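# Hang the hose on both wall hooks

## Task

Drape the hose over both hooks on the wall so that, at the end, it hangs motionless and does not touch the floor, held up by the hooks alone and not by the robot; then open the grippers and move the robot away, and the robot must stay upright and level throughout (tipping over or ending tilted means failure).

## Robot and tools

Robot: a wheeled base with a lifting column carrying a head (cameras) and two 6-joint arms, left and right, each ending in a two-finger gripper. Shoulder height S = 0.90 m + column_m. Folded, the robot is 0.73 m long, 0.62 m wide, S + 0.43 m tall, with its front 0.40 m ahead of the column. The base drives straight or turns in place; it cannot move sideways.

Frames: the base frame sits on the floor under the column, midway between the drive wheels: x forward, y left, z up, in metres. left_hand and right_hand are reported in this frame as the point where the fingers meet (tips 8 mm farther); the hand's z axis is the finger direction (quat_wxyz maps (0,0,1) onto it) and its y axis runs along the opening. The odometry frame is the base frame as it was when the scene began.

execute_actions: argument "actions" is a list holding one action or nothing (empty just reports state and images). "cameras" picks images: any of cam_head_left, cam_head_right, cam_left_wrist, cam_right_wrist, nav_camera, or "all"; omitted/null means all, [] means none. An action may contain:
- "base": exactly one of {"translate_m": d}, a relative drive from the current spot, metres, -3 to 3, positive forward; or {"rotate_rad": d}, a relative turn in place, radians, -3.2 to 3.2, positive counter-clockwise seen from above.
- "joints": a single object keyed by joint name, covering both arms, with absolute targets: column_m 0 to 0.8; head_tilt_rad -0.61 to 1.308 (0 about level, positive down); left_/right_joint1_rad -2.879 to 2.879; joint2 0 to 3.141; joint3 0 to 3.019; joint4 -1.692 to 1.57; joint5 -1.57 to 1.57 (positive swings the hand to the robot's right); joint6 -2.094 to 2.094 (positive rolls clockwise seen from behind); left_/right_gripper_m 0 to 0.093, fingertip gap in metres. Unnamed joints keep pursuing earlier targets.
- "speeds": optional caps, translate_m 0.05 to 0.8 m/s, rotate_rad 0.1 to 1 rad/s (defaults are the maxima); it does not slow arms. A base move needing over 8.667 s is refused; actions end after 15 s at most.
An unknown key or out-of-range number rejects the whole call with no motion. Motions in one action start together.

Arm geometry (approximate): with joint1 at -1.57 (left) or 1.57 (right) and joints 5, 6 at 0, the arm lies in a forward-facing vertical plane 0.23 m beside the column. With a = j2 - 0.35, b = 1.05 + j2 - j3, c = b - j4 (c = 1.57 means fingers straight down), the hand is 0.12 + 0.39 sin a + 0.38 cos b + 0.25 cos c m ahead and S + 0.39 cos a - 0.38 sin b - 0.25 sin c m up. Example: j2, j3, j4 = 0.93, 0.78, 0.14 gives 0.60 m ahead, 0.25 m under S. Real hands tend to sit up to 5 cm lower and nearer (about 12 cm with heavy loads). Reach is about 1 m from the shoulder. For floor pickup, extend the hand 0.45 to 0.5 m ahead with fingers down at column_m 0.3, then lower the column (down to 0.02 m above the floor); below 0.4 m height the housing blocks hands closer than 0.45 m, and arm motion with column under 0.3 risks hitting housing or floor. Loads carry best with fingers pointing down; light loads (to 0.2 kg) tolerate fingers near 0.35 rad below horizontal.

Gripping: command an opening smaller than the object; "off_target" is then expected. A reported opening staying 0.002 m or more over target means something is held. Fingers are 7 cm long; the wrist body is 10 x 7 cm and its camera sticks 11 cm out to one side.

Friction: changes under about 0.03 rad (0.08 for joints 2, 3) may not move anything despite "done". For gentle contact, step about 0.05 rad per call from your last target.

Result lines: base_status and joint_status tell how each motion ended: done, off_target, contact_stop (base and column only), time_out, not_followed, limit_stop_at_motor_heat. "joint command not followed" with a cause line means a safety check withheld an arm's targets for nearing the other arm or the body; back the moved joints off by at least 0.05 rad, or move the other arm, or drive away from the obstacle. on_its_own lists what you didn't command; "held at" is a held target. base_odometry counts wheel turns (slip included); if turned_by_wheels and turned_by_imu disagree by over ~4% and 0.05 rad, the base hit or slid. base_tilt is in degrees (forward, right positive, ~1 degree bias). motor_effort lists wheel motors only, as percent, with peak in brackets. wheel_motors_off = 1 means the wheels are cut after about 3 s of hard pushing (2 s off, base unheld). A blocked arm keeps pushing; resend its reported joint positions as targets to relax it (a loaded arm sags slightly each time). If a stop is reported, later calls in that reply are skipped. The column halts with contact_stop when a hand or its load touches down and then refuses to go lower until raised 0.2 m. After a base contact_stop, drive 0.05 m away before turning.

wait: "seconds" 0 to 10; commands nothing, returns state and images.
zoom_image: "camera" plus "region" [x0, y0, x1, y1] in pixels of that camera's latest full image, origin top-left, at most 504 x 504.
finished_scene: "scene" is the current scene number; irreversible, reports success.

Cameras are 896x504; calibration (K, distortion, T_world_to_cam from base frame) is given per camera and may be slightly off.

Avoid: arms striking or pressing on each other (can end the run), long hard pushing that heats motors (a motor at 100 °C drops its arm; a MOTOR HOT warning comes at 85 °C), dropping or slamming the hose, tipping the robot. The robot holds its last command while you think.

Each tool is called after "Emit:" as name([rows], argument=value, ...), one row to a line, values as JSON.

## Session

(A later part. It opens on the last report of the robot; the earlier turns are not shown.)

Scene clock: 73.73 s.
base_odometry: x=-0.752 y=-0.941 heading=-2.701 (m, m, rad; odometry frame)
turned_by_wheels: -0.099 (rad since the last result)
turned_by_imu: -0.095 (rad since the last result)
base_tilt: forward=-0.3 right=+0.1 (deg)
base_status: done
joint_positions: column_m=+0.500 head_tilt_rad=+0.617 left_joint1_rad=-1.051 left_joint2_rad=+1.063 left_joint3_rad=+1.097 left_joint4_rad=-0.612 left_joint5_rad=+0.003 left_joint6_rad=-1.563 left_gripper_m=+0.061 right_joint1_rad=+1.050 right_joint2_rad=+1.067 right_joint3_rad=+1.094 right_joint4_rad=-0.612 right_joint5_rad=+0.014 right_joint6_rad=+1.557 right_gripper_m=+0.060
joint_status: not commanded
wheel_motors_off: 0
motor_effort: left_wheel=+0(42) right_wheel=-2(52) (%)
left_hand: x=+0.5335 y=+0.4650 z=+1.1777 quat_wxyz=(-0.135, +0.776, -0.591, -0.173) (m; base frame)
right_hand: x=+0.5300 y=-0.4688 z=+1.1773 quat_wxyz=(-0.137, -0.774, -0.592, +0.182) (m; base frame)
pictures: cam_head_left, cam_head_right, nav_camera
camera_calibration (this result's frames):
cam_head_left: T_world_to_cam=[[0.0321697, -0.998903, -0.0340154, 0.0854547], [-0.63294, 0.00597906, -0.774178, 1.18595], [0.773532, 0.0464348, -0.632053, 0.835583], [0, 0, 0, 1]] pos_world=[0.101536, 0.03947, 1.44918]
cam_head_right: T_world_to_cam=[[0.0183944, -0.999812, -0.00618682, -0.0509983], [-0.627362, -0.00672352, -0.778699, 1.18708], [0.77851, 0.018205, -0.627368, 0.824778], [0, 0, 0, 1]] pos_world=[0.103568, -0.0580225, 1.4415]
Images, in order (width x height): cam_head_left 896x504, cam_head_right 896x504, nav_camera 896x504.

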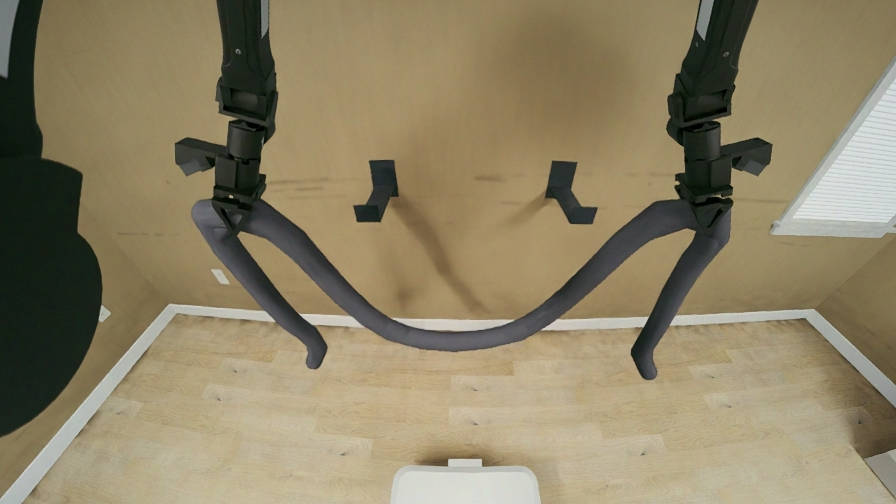

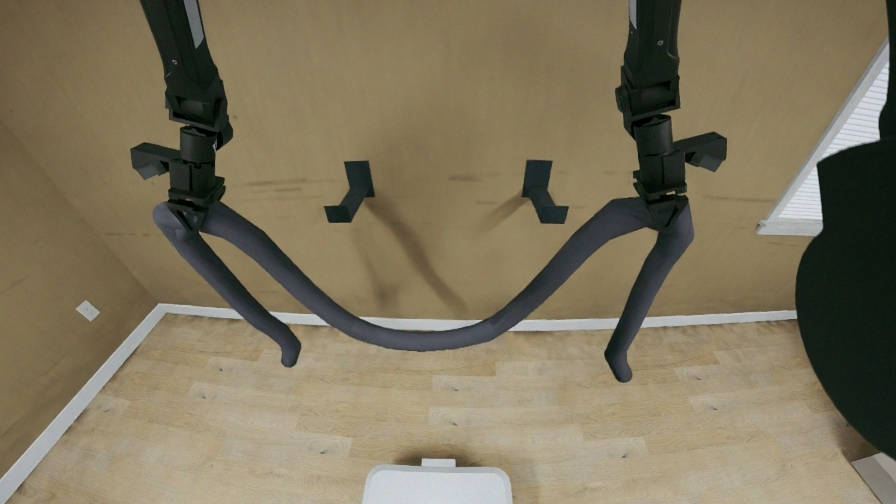

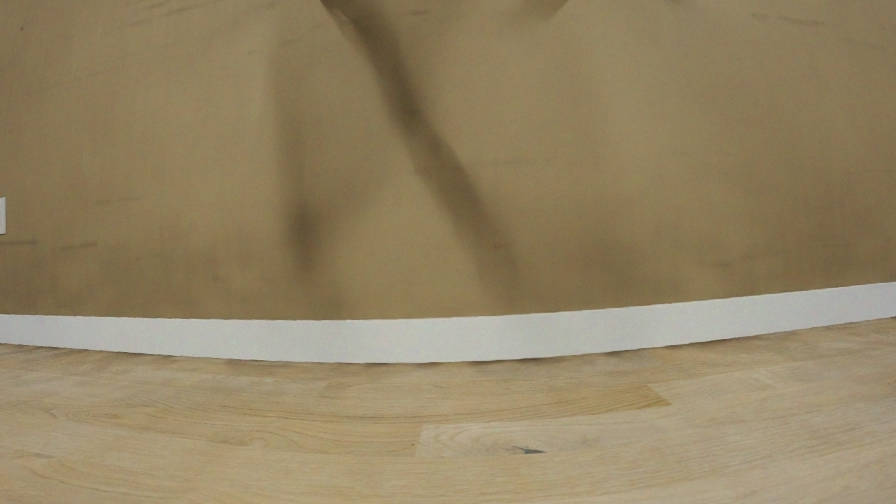

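Emit:
execute_actions([
  {"base":{"translate_m":0.47},"speeds":{"translate_m":0.25},"joints":{"column_m":0.45,"head_tilt_rad":0.9}},
], cameras=["cam_head_left","cam_left_wrist","cam_right_wrist"])

Scene clock: 80.83 s.
base_odometry: x=-1.177 y=-1.142 heading=-2.702 (m, m, rad; odometry frame)
turned_by_wheels: -0.001 (rad since the last result)
turned_by_imu: -0.003 (rad since the last result)
base_tilt: forward=-0.3 right=+0.1 (deg)
base_status: done
joint_positions: column_m=+0.450 head_tilt_rad=+0.901 left_joint1_rad=-1.048 left_joint2_rad=+1.070 left_joint3_rad=+1.089 left_joint4_rad=-0.616 left_joint5_rad=-0.003 left_joint6_rad=-1.555 left_gripper_m=+0.061 right_joint1_rad=+1.050 right_joint2_rad=+1.078 right_joint3_rad=+1.089 right_joint4_rad=-0.617 right_joint5_rad=+0.013 right_joint6_rad=+1.557 right_gripper_m=+0.059
joint_status: all done
wheel_motors_off: 0
motor_effort: left_wheel=+0(34) right_wheel=+1(61) (%)
left_hand: x=+0.5253 y=+0.4669 z=+1.1242 quat_wxyz=(-0.129, +0.775, -0.592, -0.182) (m; base frame)
right_hand: x=+0.5227 y=-0.4693 z=+1.1218 quat_wxyz=(-0.128, -0.775, -0.590, +0.188) (m; base frame)
pictures: cam_head_left, cam_left_wrist, cam_right_wrist
camera_calibration (this result's frames):
cam_head_left: T_world_to_cam=[[0.0213381, -0.998903, -0.0416728, 0.0952925], [-0.824671, 0.00597906, -0.565581, 0.857292], [0.56521, 0.0464348, -0.823639, 1.08953], [0, 0, 0, 1]] pos_world=[0.089135, 0.03947, 1.38622]
cam_left_wrist: T_world_to_cam=[[0.963671, 0.266448, -0.0185329, -0.61078], [0.265393, -0.947419, 0.178783, 0.107514], [0.0300781, -0.177207, -0.983714, 1.29552], [0, 0, 0, 1]] pos_world=[0.521091, 0.494176, 1.24387]
cam_right_wrist: T_world_to_cam=[[-0.959646, 0.279149, 0.0339993, 0.596063], [0.280895, 0.945795, 0.163, 0.122144], [0.0133448, 0.165972, -0.98604, 1.30348], [0, 0, 0, 1]] pos_world=[0.520305, -0.498255, 1.24511]
Images, in order (width x height): cam_head_left 896x504, cam_left_wrist 896x504, cam_right_wrist 896x504.

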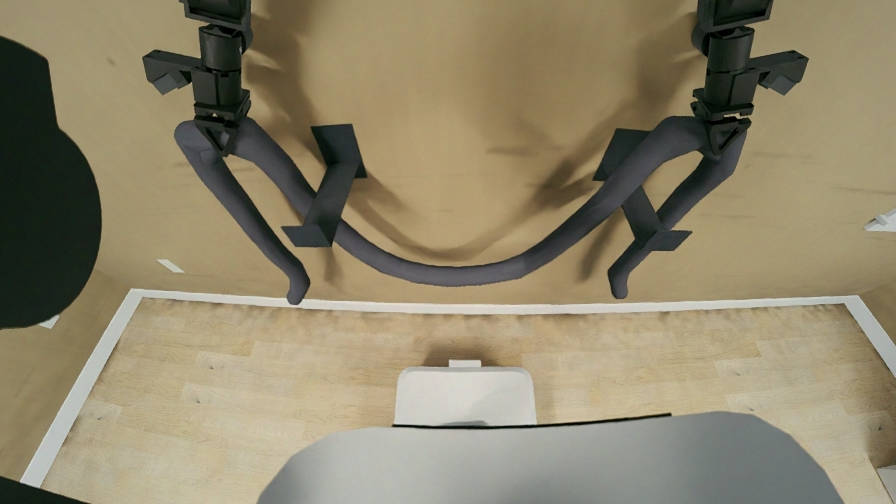

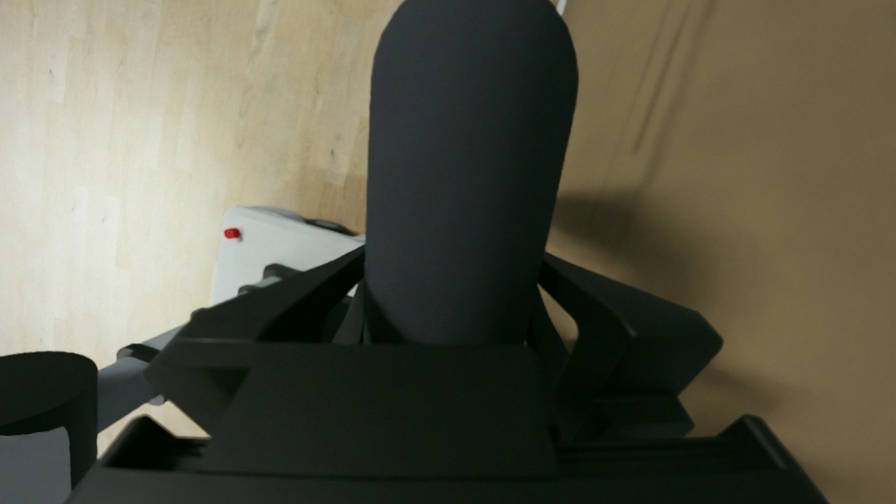

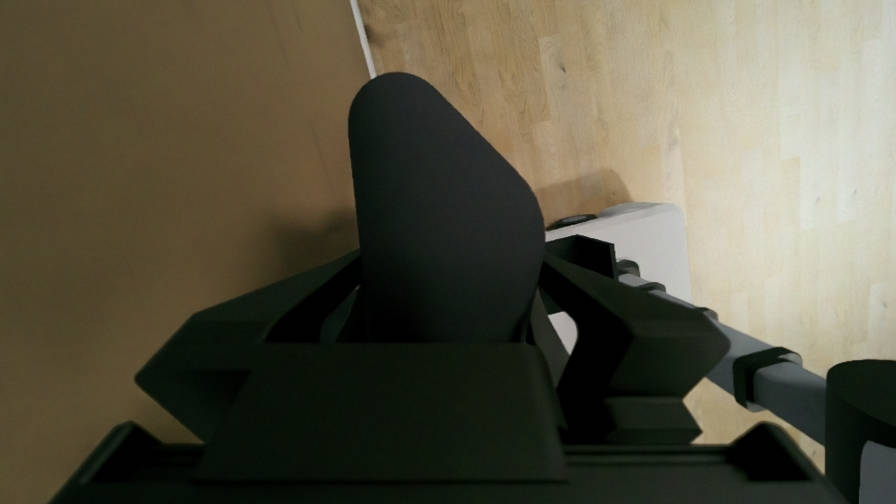

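Emit:
execute_actions([
  {"base":{"translate_m":-0.3},"speeds":{"translate_m":0.15}},
], cameras=["cam_head_left"])

Emit:
execute_actions([
  {"joints":{"column_m":0.6,"left_joint1_rad":-1.13,"right_joint1_rad":0.95}},
], cameras=[])

Emit:
execute_actions([
  {"base":{"translate_m":0.26},"speeds":{"translate_m":0.2}},
], cameras=["cam_head_left","cam_head_right"])

Scene clock: 90.07 s.
base_odometry: x=-0.906 y=-1.014 heading=-2.701 (m, m, rad; odometry frame)
turned_by_wheels: +0.001 (rad since the last result)
turned_by_imu: -0.002 (rad since the last result)
base_tilt: forward=-0.3 right=+0.2 (deg)
base_status: done
joint_positions: column_m=+0.450 head_tilt_rad=+0.902 left_joint1_rad=-1.048 left_joint2_rad=+1.070 left_joint3_rad=+1.090 left_joint4_rad=-0.616 left_joint5_rad=+0.000 left_joint6_rad=-1.558 left_gripper_m=+0.061 right_joint1_rad=+1.050 right_joint2_rad=+1.069 right_joint3_rad=+1.094 right_joint4_rad=-0.610 right_joint5_rad=+0.014 right_joint6_rad=+1.566 right_gripper_m=+0.059
joint_status: not commanded
wheel_motors_off: 0
motor_effort: left_wheel=+0(34) right_wheel=-2(45) (%)
left_hand: x=+0.5263 y=+0.4667 z=+1.1243 quat_wxyz=(-0.129, +0.776, -0.591, -0.180) (m; base frame)
right_hand: x=+0.5296 y=-0.4692 z=+1.1264 quat_wxyz=(-0.137, -0.776, -0.588, +0.181) (m; base frame)
pictures: cam_head_left
camera_calibration (this result's frames):
cam_head_left: T_world_to_cam=[[0.0213263, -0.998903, -0.0416789, 0.0953018], [-0.824831, 0.00597906, -0.565348, 0.856965], [0.564977, 0.0464348, -0.823799, 1.08977], [0, 0, 0, 1]] pos_world=[0.0891209, 0.03947, 1.38621]
Images, in order (width x height): cam_head_left 896x504.

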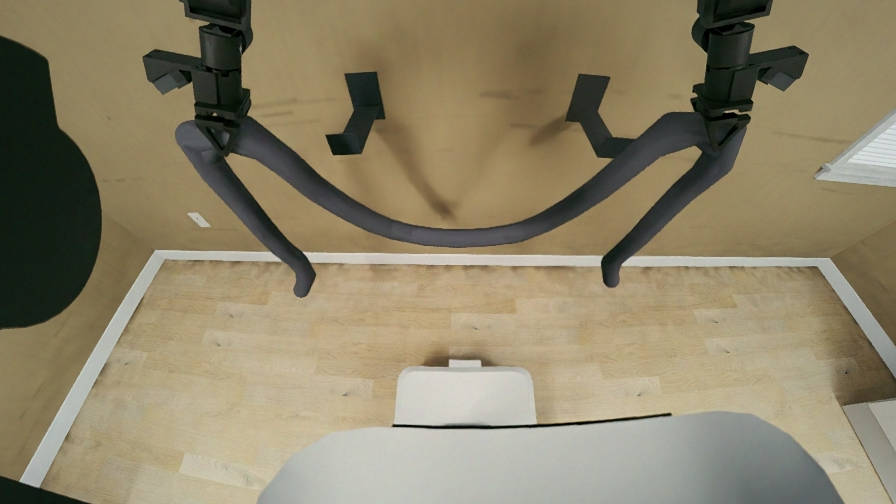

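Scene clock: 92.60 s.
base_odometry: x=-0.906 y=-1.014 heading=-2.701 (m, m, rad; odometry frame)
turned_by_wheels: +0.000 (rad since the last result)
turned_by_imu: -0.001 (rad since the last result)
base_tilt: forward=-0.2 right=+0.1 (deg)
base_status: not commanded
joint_positions: column_m=+0.600 head_tilt_rad=+0.902 left_joint1_rad=-1.158 left_joint2_rad=+1.070 left_joint3_rad=+1.090 left_joint4_rad=-0.616 left_joint5_rad=+0.001 left_joint6_rad=-1.558 left_gripper_m=+0.061 right_joint1_rad=+0.981 right_joint2_rad=+1.069 right_joint3_rad=+1.094 right_joint4_rad=-0.610 right_joint5_rad=+0.013 right_joint6_rad=+1.566 right_gripper_m=+0.059
joint_status: all done
wheel_motors_off: 0
motor_effort: left_wheel=+1(1) right_wheel=-4(5) (%)
left_hand: x=+0.5383 y=+0.4191 z=+1.2534 quat_wxyz=(-0.097, +0.765, -0.619, -0.148) (m; base frame)
right_hand: x=+0.5207 y=-0.4975 z=+1.2917 quat_wxyz=(-0.157, -0.782, -0.569, +0.201) (m; base frame)
pictures: none
No camera images: the call's "cameras" was empty. Leave "cameras" out to get every camera's image.

Scene clock: 95.10 s.
base_odometry: x=-1.141 y=-1.125 heading=-2.702 (m, m, rad; odometry frame)
turned_by_wheels: -0.001 (rad since the last result)
turned_by_imu: -0.002 (rad since the last result)
base_tilt: forward=-0.2 right=+0.1 (deg)
base_status: done
joint_positions: column_m=+0.600 head_tilt_rad=+0.902 left_joint1_rad=-1.155 left_joint2_rad=+1.070 left_joint3_rad=+1.090 left_joint4_rad=-0.616 left_joint5_rad=+0.001 left_joint6_rad=-1.558 left_gripper_m=+0.061 right_joint1_rad=+0.981 right_joint2_rad=+1.069 right_joint3_rad=+1.093 right_joint4_rad=-0.610 right_joint5_rad=+0.013 right_joint6_rad=+1.564 right_gripper_m=+0.059
joint_status: not commanded
wheel_motors_off: 0
motor_effort: left_wheel=-1(35) right_wheel=+1(64) (%)
left_hand: x=+0.5381 y=+0.4203 z=+1.2539 quat_wxyz=(-0.098, +0.765, -0.619, -0.149) (m; base frame)
right_hand: x=+0.5205 y=-0.4975 z=+1.2916 quat_wxyz=(-0.157, -0.781, -0.570, +0.201) (m; base frame)
pictures: cam_head_left, cam_head_right
camera_calibration (this result's frames):
cam_head_left: T_world_to_cam=[[0.0213223, -0.998903, -0.0416809, 0.101552], [-0.824885, 0.00597906, -0.565269, 0.941572], [0.564898, 0.0464348, -0.823853, 1.21333], [0, 0, 0, 1]] pos_world=[0.0891161, 0.03947, 1.53608]
cam_head_right: T_world_to_cam=[[0.0159166, -0.999812, -0.0111037, -0.0424588], [-0.820801, -0.00672352, -0.571174, 0.945421], [0.570992, 0.018205, -0.820754, 1.20452], [0, 0, 0, 1]] pos_world=[0.0889104, -0.0580225, 1.52814]
Images, in order (width x height): cam_head_left 896x504, cam_head_right 896x504.

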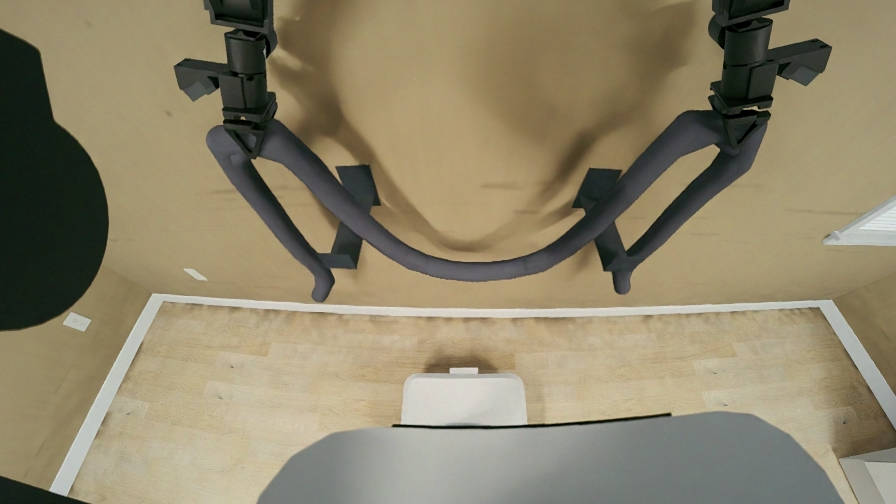

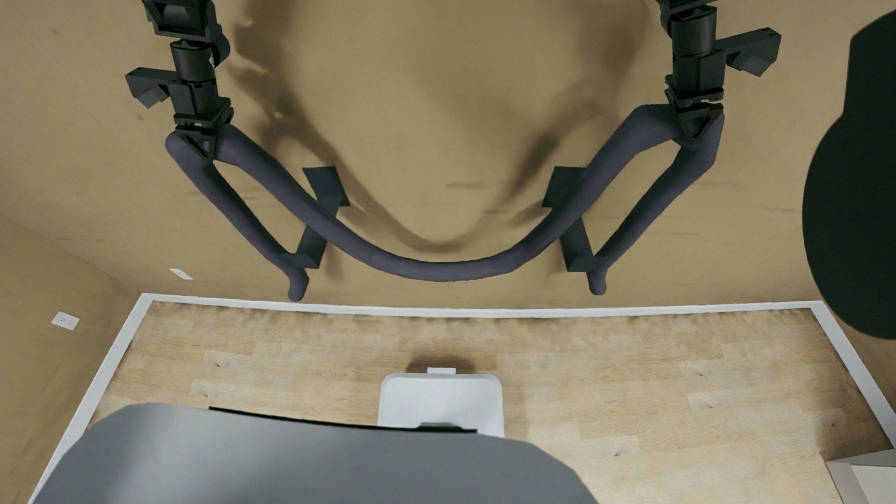

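Emit:
execute_actions([
  {"joints":{"column_m":0.35,"left_gripper_m":0.02,"right_gripper_m":0.02}},
], cameras=["cam_head_left","cam_head_right"])

Scene clock: 100.63 s.
base_odometry: x=-1.141 y=-1.125 heading=-2.702 (m, m, rad; odometry frame)
turned_by_wheels: +0.000 (rad since the last result)
turned_by_imu: -0.002 (rad since the last result)
base_tilt: forward=-0.1 right=+0.2 (deg)
base_status: not commanded
joint_positions: column_m=+0.350 head_tilt_rad=+0.902 left_joint1_rad=-1.155 left_joint2_rad=+1.062 left_joint3_rad=+1.090 left_joint4_rad=-0.616 left_joint5_rad=+0.005 left_joint6_rad=-1.558 left_gripper_m=+0.059 right_joint1_rad=+0.981 right_joint2_rad=+1.069 right_joint3_rad=+1.093 right_joint4_rad=-0.610 right_joint5_rad=+0.009 right_joint6_rad=+1.564 right_gripper_m=+0.059
joint_status: left_gripper_m off_target (ended at +0.059, target +0.020); right_gripper_m off_target (ended at +0.059, target +0.020); the others done
wheel_motors_off: 0
motor_effort: left_wheel=-3(1) right_wheel=+1(1) (%)
left_hand: x=+0.5407 y=+0.4189 z=+1.0072 quat_wxyz=(-0.100, +0.765, -0.620, -0.145) (m; base frame)
right_hand: x=+0.5207 y=-0.4969 z=+1.0414 quat_wxyz=(-0.156, -0.782, -0.570, +0.200) (m; base frame)
pictures: cam_head_left, cam_head_right
camera_calibration (this result's frames):
cam_head_left: T_world_to_cam=[[0.0213223, -0.998903, -0.0416809, 0.0911362], [-0.824885, 0.00597906, -0.565269, 0.800319], [0.564898, 0.0464348, -0.823853, 1.00746], [0, 0, 0, 1]] pos_world=[0.0891161, 0.03947, 1.28619]
cam_head_right: T_world_to_cam=[[0.0159166, -0.999812, -0.0111037, -0.0452334], [-0.820801, -0.00672352, -0.571174, 0.802692], [0.570992, 0.018205, -0.820754, 0.99942], [0, 0, 0, 1]] pos_world=[0.0889104, -0.0580225, 1.27825]
Images, in order (width x height): cam_head_left 896x504, cam_head_right 896x504.

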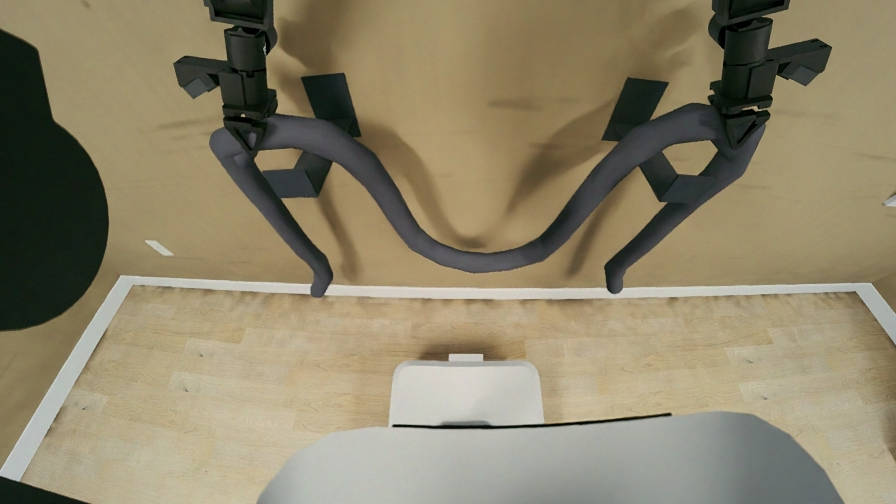

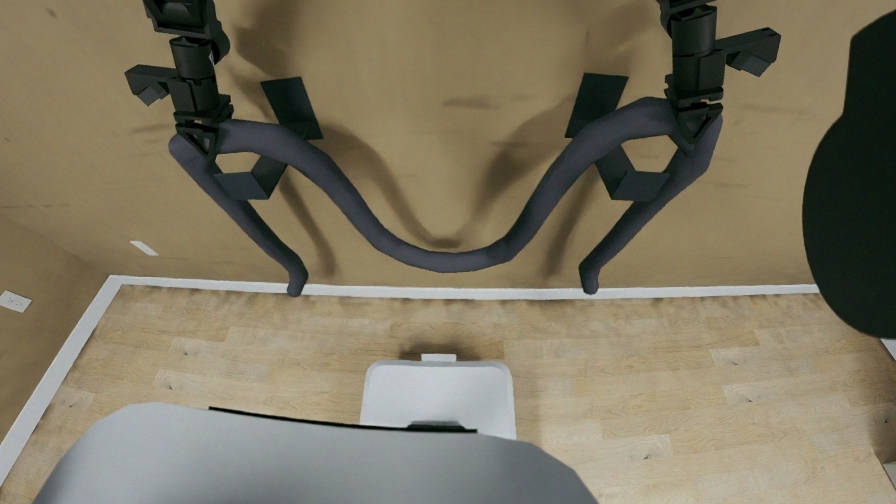

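Emit:
execute_actions([
  {"joints":{"column_m":0.31,"right_joint2_rad":1.15,"left_gripper_m":0.02}},
], cameras=[])

Emit:
execute_actions([
  {"joints":{"left_gripper_m":0.093,"right_gripper_m":0.093}},
], cameras=[])

Emit:
execute_actions([
  {"joints":{"column_m":0.43}},
], cameras=["cam_head_left"])

Scene clock: 104.67 s.
base_odometry: x=-1.141 y=-1.125 heading=-2.702 (m, m, rad; odometry frame)
turned_by_wheels: +0.000 (rad since the last result)
turned_by_imu: -0.001 (rad since the last result)
base_tilt: forward=-0.4 right=+0.2 (deg)
base_status: not commanded
joint_positions: column_m=+0.310 head_tilt_rad=+0.902 left_joint1_rad=-1.155 left_joint2_rad=+1.041 left_joint3_rad=+1.094 left_joint4_rad=-0.616 left_joint5_rad=+0.018 left_joint6_rad=-1.558 left_gripper_m=+0.059 right_joint1_rad=+0.981 right_joint2_rad=+1.149 right_joint3_rad=+1.103 right_joint4_rad=-0.613 right_joint5_rad=+0.004 right_joint6_rad=+1.556 right_gripper_m=+0.059
joint_status: left_gripper_m off_target (ended at +0.059, target +0.020); the others done
wheel_motors_off: 0
motor_effort: left_wheel=-1(2) right_wheel=+2(2) (%)
left_hand: x=+0.5494 y=+0.4149 z=+0.9760 quat_wxyz=(-0.105, +0.765, -0.622, -0.132) (m; base frame)
right_hand: x=+0.5000 y=-0.5068 z=+0.9711 quat_wxyz=(-0.125, -0.785, -0.566, +0.219) (m; base frame)
pictures: none
No camera images: the call's "cameras" was empty. Leave "cameras" out to get every camera's image.

Scene clock: 105.37 s.
base_odometry: x=-1.141 y=-1.125 heading=-2.702 (m, m, rad; odometry frame)
turned_by_wheels: +0.000 (rad since the last result)
turned_by_imu: +0.000 (rad since the last result)
base_tilt: forward=-0.3 right=+0.2 (deg)
base_status: not commanded
joint_positions: column_m=+0.310 head_tilt_rad=+0.902 left_joint1_rad=-1.134 left_joint2_rad=+1.041 left_joint3_rad=+1.096 left_joint4_rad=-0.616 left_joint5_rad=-0.014 left_joint6_rad=-1.558 left_gripper_m=+0.093 right_joint1_rad=+0.967 right_joint2_rad=+1.149 right_joint3_rad=+1.104 right_joint4_rad=-0.613 right_joint5_rad=+0.023 right_joint6_rad=+1.561 right_gripper_m=+0.093
joint_status: all done
wheel_motors_off: 0
motor_effort: left_wheel=-1(3) right_wheel=+2(2) (%)
left_hand: x=+0.5471 y=+0.4290 z=+0.9818 quat_wxyz=(-0.121, +0.764, -0.615, -0.150) (m; base frame)
right_hand: x=+0.4978 y=-0.5152 z=+0.9763 quat_wxyz=(-0.135, -0.785, -0.559, +0.229) (m; base frame)
pictures: none
No camera images: the call's "cameras" was empty. Leave "cameras" out to get every camera's image.

Scene clock: 107.50 s.
base_odometry: x=-1.141 y=-1.125 heading=-2.702 (m, m, rad; odometry frame)
turned_by_wheels: +0.000 (rad since the last result)
turned_by_imu: -0.001 (rad since the last result)
base_tilt: forward=-0.1 right=+0.1 (deg)
base_status: not commanded
joint_positions: column_m=+0.430 head_tilt_rad=+0.902 left_joint1_rad=-1.134 left_joint2_rad=+1.041 left_joint3_rad=+1.097 left_joint4_rad=-0.616 left_joint5_rad=-0.014 left_joint6_rad=-1.558 left_gripper_m=+0.093 right_joint1_rad=+0.967 right_joint2_rad=+1.149 right_joint3_rad=+1.104 right_joint4_rad=-0.613 right_joint5_rad=+0.023 right_joint6_rad=+1.562 right_gripper_m=+0.093
joint_status: all done
wheel_motors_off: 0
motor_effort: left_wheel=-3(2) right_wheel=+2(2) (%)
left_hand: x=+0.5477 y=+0.4291 z=+1.1020 quat_wxyz=(-0.122, +0.764, -0.615, -0.150) (m; base frame)
right_hand: x=+0.4978 y=-0.5152 z=+1.0962 quat_wxyz=(-0.135, -0.786, -0.559, +0.229) (m; base frame)
pictures: cam_head_left
camera_calibration (this result's frames):
cam_head_left: T_world_to_cam=[[0.0213223, -0.998903, -0.0416809, 0.0944669], [-0.824885, 0.00597906, -0.565269, 0.845489], [0.564898, 0.0464348, -0.823853, 1.07329], [0, 0, 0, 1]] pos_world=[0.0891161, 0.03947, 1.3661]
Images, in order (width x height): cam_head_left 896x504.

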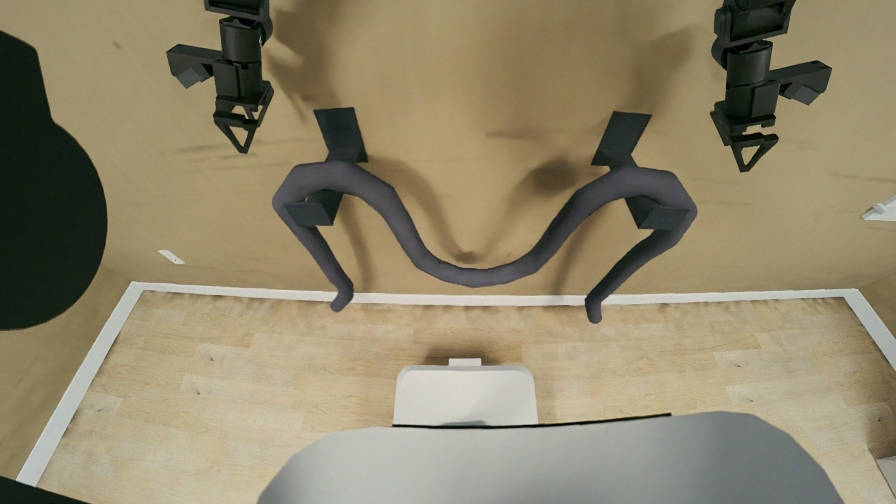

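Emit:
execute_actions([
  {"base":{"translate_m":-0.8},"joints":{"head_tilt_rad":0.6}},
], cameras=[])

Emit:
wait(seconds=8)

Scene clock: 112.37 s.
base_odometry: x=-0.417 y=-0.784 heading=-2.703 (m, m, rad; odometry frame)
turned_by_wheels: -0.001 (rad since the last result)
turned_by_imu: -0.003 (rad since the last result)
base_tilt: forward=-0.3 right=+0.3 (deg)
base_status: done
joint_positions: column_m=+0.430 head_tilt_rad=+0.617 left_joint1_rad=-1.134 left_joint2_rad=+1.041 left_joint3_rad=+1.102 left_joint4_rad=-0.616 left_joint5_rad=-0.014 left_joint6_rad=-1.559 left_gripper_m=+0.093 right_joint1_rad=+0.965 right_joint2_rad=+1.149 right_joint3_rad=+1.106 right_joint4_rad=-0.613 right_joint5_rad=+0.024 right_joint6_rad=+1.562 right_gripper_m=+0.093
joint_status: all done
wheel_motors_off: 0
motor_effort: left_wheel=-1(54) right_wheel=+2(62) (%)
left_hand: x=+0.5507 y=+0.4297 z=+1.1034 quat_wxyz=(-0.124, +0.764, -0.615, -0.148) (m; base frame)
right_hand: x=+0.4986 y=-0.5163 z=+1.0971 quat_wxyz=(-0.136, -0.786, -0.558, +0.230) (m; base frame)
pictures: none
No camera images: the call's "cameras" was empty. Leave "cameras" out to get every camera's image.

Scene clock: 120.37 s.
base_odometry: x=-0.417 y=-0.784 heading=-2.703 (m, m, rad; odometry frame)
turned_by_wheels: +0.000 (rad since the last result)
turned_by_imu: -0.002 (rad since the last result)
base_tilt: forward=-0.3 right=+0.2 (deg)
base_status: done
joint_positions: column_m=+0.430 head_tilt_rad=+0.617 left_joint1_rad=-1.134 left_joint2_rad=+1.041 left_joint3_rad=+1.102 left_joint4_rad=-0.616 left_joint5_rad=-0.014 left_joint6_rad=-1.559 left_gripper_m=+0.093 right_joint1_rad=+0.965 right_joint2_rad=+1.149 right_joint3_rad=+1.106 right_joint4_rad=-0.613 right_joint5_rad=+0.024 right_joint6_rad=+1.562 right_gripper_m=+0.093
joint_status: all done
wheel_motors_off: 0
motor_effort: left_wheel=-1(54) right_wheel=+1(62) (%)
left_hand: x=+0.5507 y=+0.4297 z=+1.1034 quat_wxyz=(-0.124, +0.764, -0.615, -0.148) (m; base frame)
right_hand: x=+0.4986 y=-0.5163 z=+1.0971 quat_wxyz=(-0.136, -0.786, -0.558, +0.230) (m; base frame)
wait: 8.00 s; at rest by 0.27 s
pictures: cam_head_left, cam_head_right, cam_left_wrist, cam_right_wrist, nav_camera
camera_calibration (this result's frames):
cam_head_left: T_world_to_cam=[[0.0321661, -0.998903, -0.0340188, 0.0830757], [-0.633022, 0.00597906, -0.774111, 1.1316], [0.773465, 0.0464348, -0.632136, 0.791405], [0, 0, 0, 1]] pos_world=[0.101532, 0.03947, 1.37909]
cam_head_right: T_world_to_cam=[[0.0183937, -0.999812, -0.00618878, -0.0514291], [-0.627445, -0.00672352, -0.778632, 1.13241], [0.778444, 0.018205, -0.62745, 0.780929], [0, 0, 0, 1]] pos_world=[0.103563, -0.0580225, 1.37141]
cam_left_wrist: T_world_to_cam=[[0.977448, 0.211116, 0.00506687, -0.63558], [0.203911, -0.949784, 0.23734, 0.0394173], [0.0549188, -0.230954, -0.971413, 1.26354], [0, 0, 0, 1]] pos_world=[0.543816, 0.46344, 1.22129]
cam_right_wrist: T_world_to_cam=[[-0.93577, 0.348665, 0.052605, 0.590475], [0.352021, 0.932376, 0.0821966, 0.223641], [-0.0203886, 0.0954352, -0.995227, 1.27766], [0, 0, 0, 1]] pos_world=[0.499872, -0.536329, 1.22212]
Images, in order (width x height): cam_head_left 896x504, cam_head_right 896x504, cam_left_wrist 896x504, cam_right_wrist 896x504, nav_camera 896x504.

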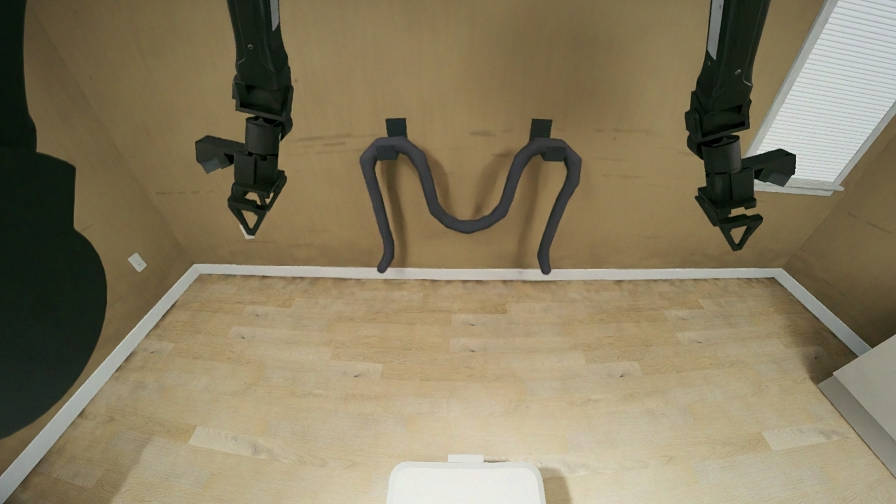

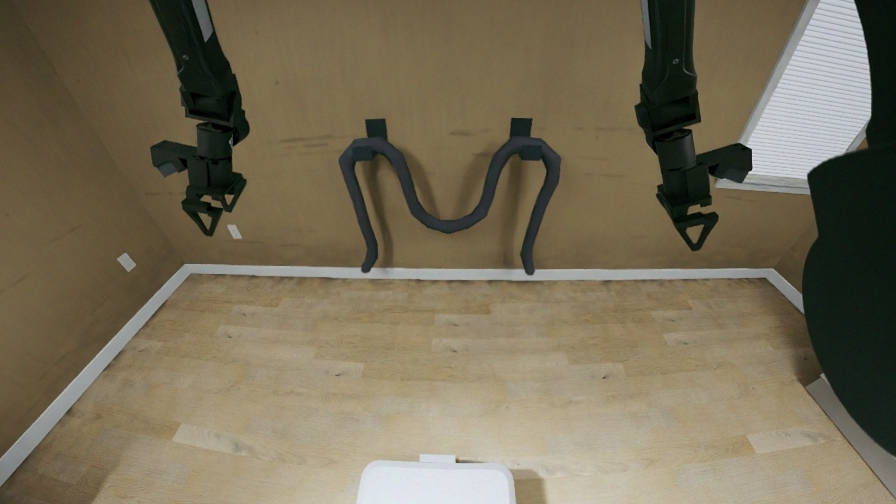

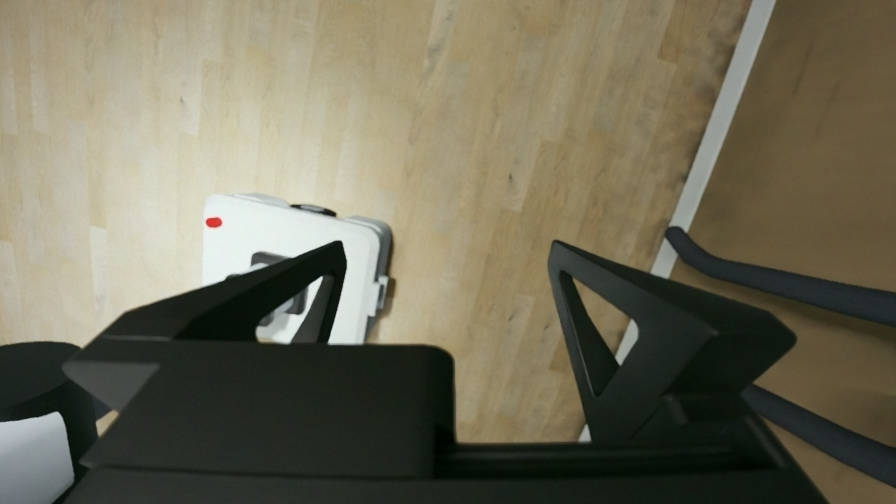

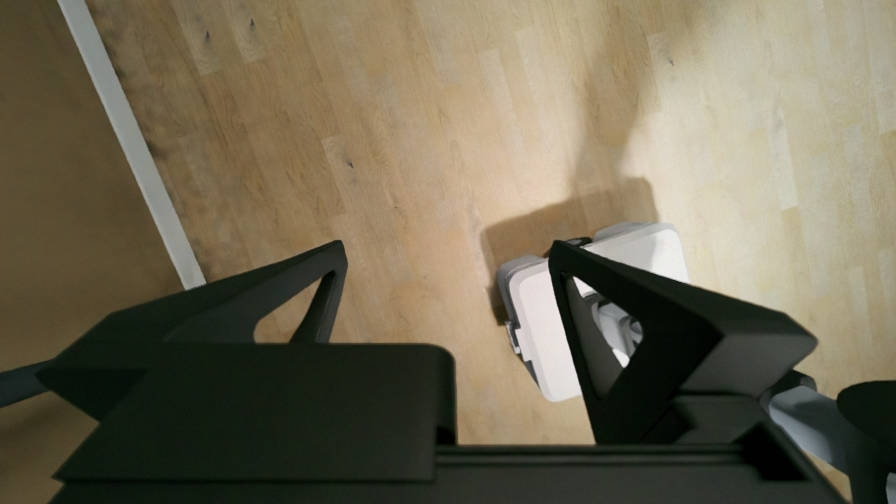

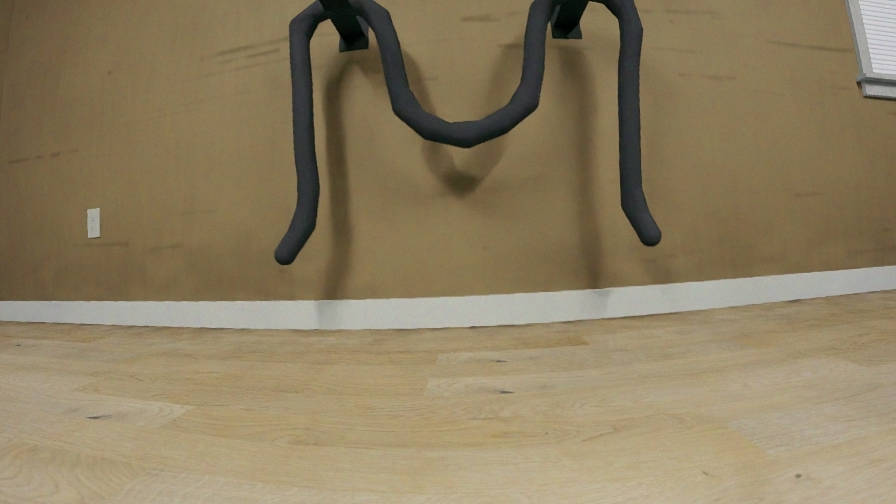

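Emit:
finished_scene(scene=1)

The scene is finished: the task was done.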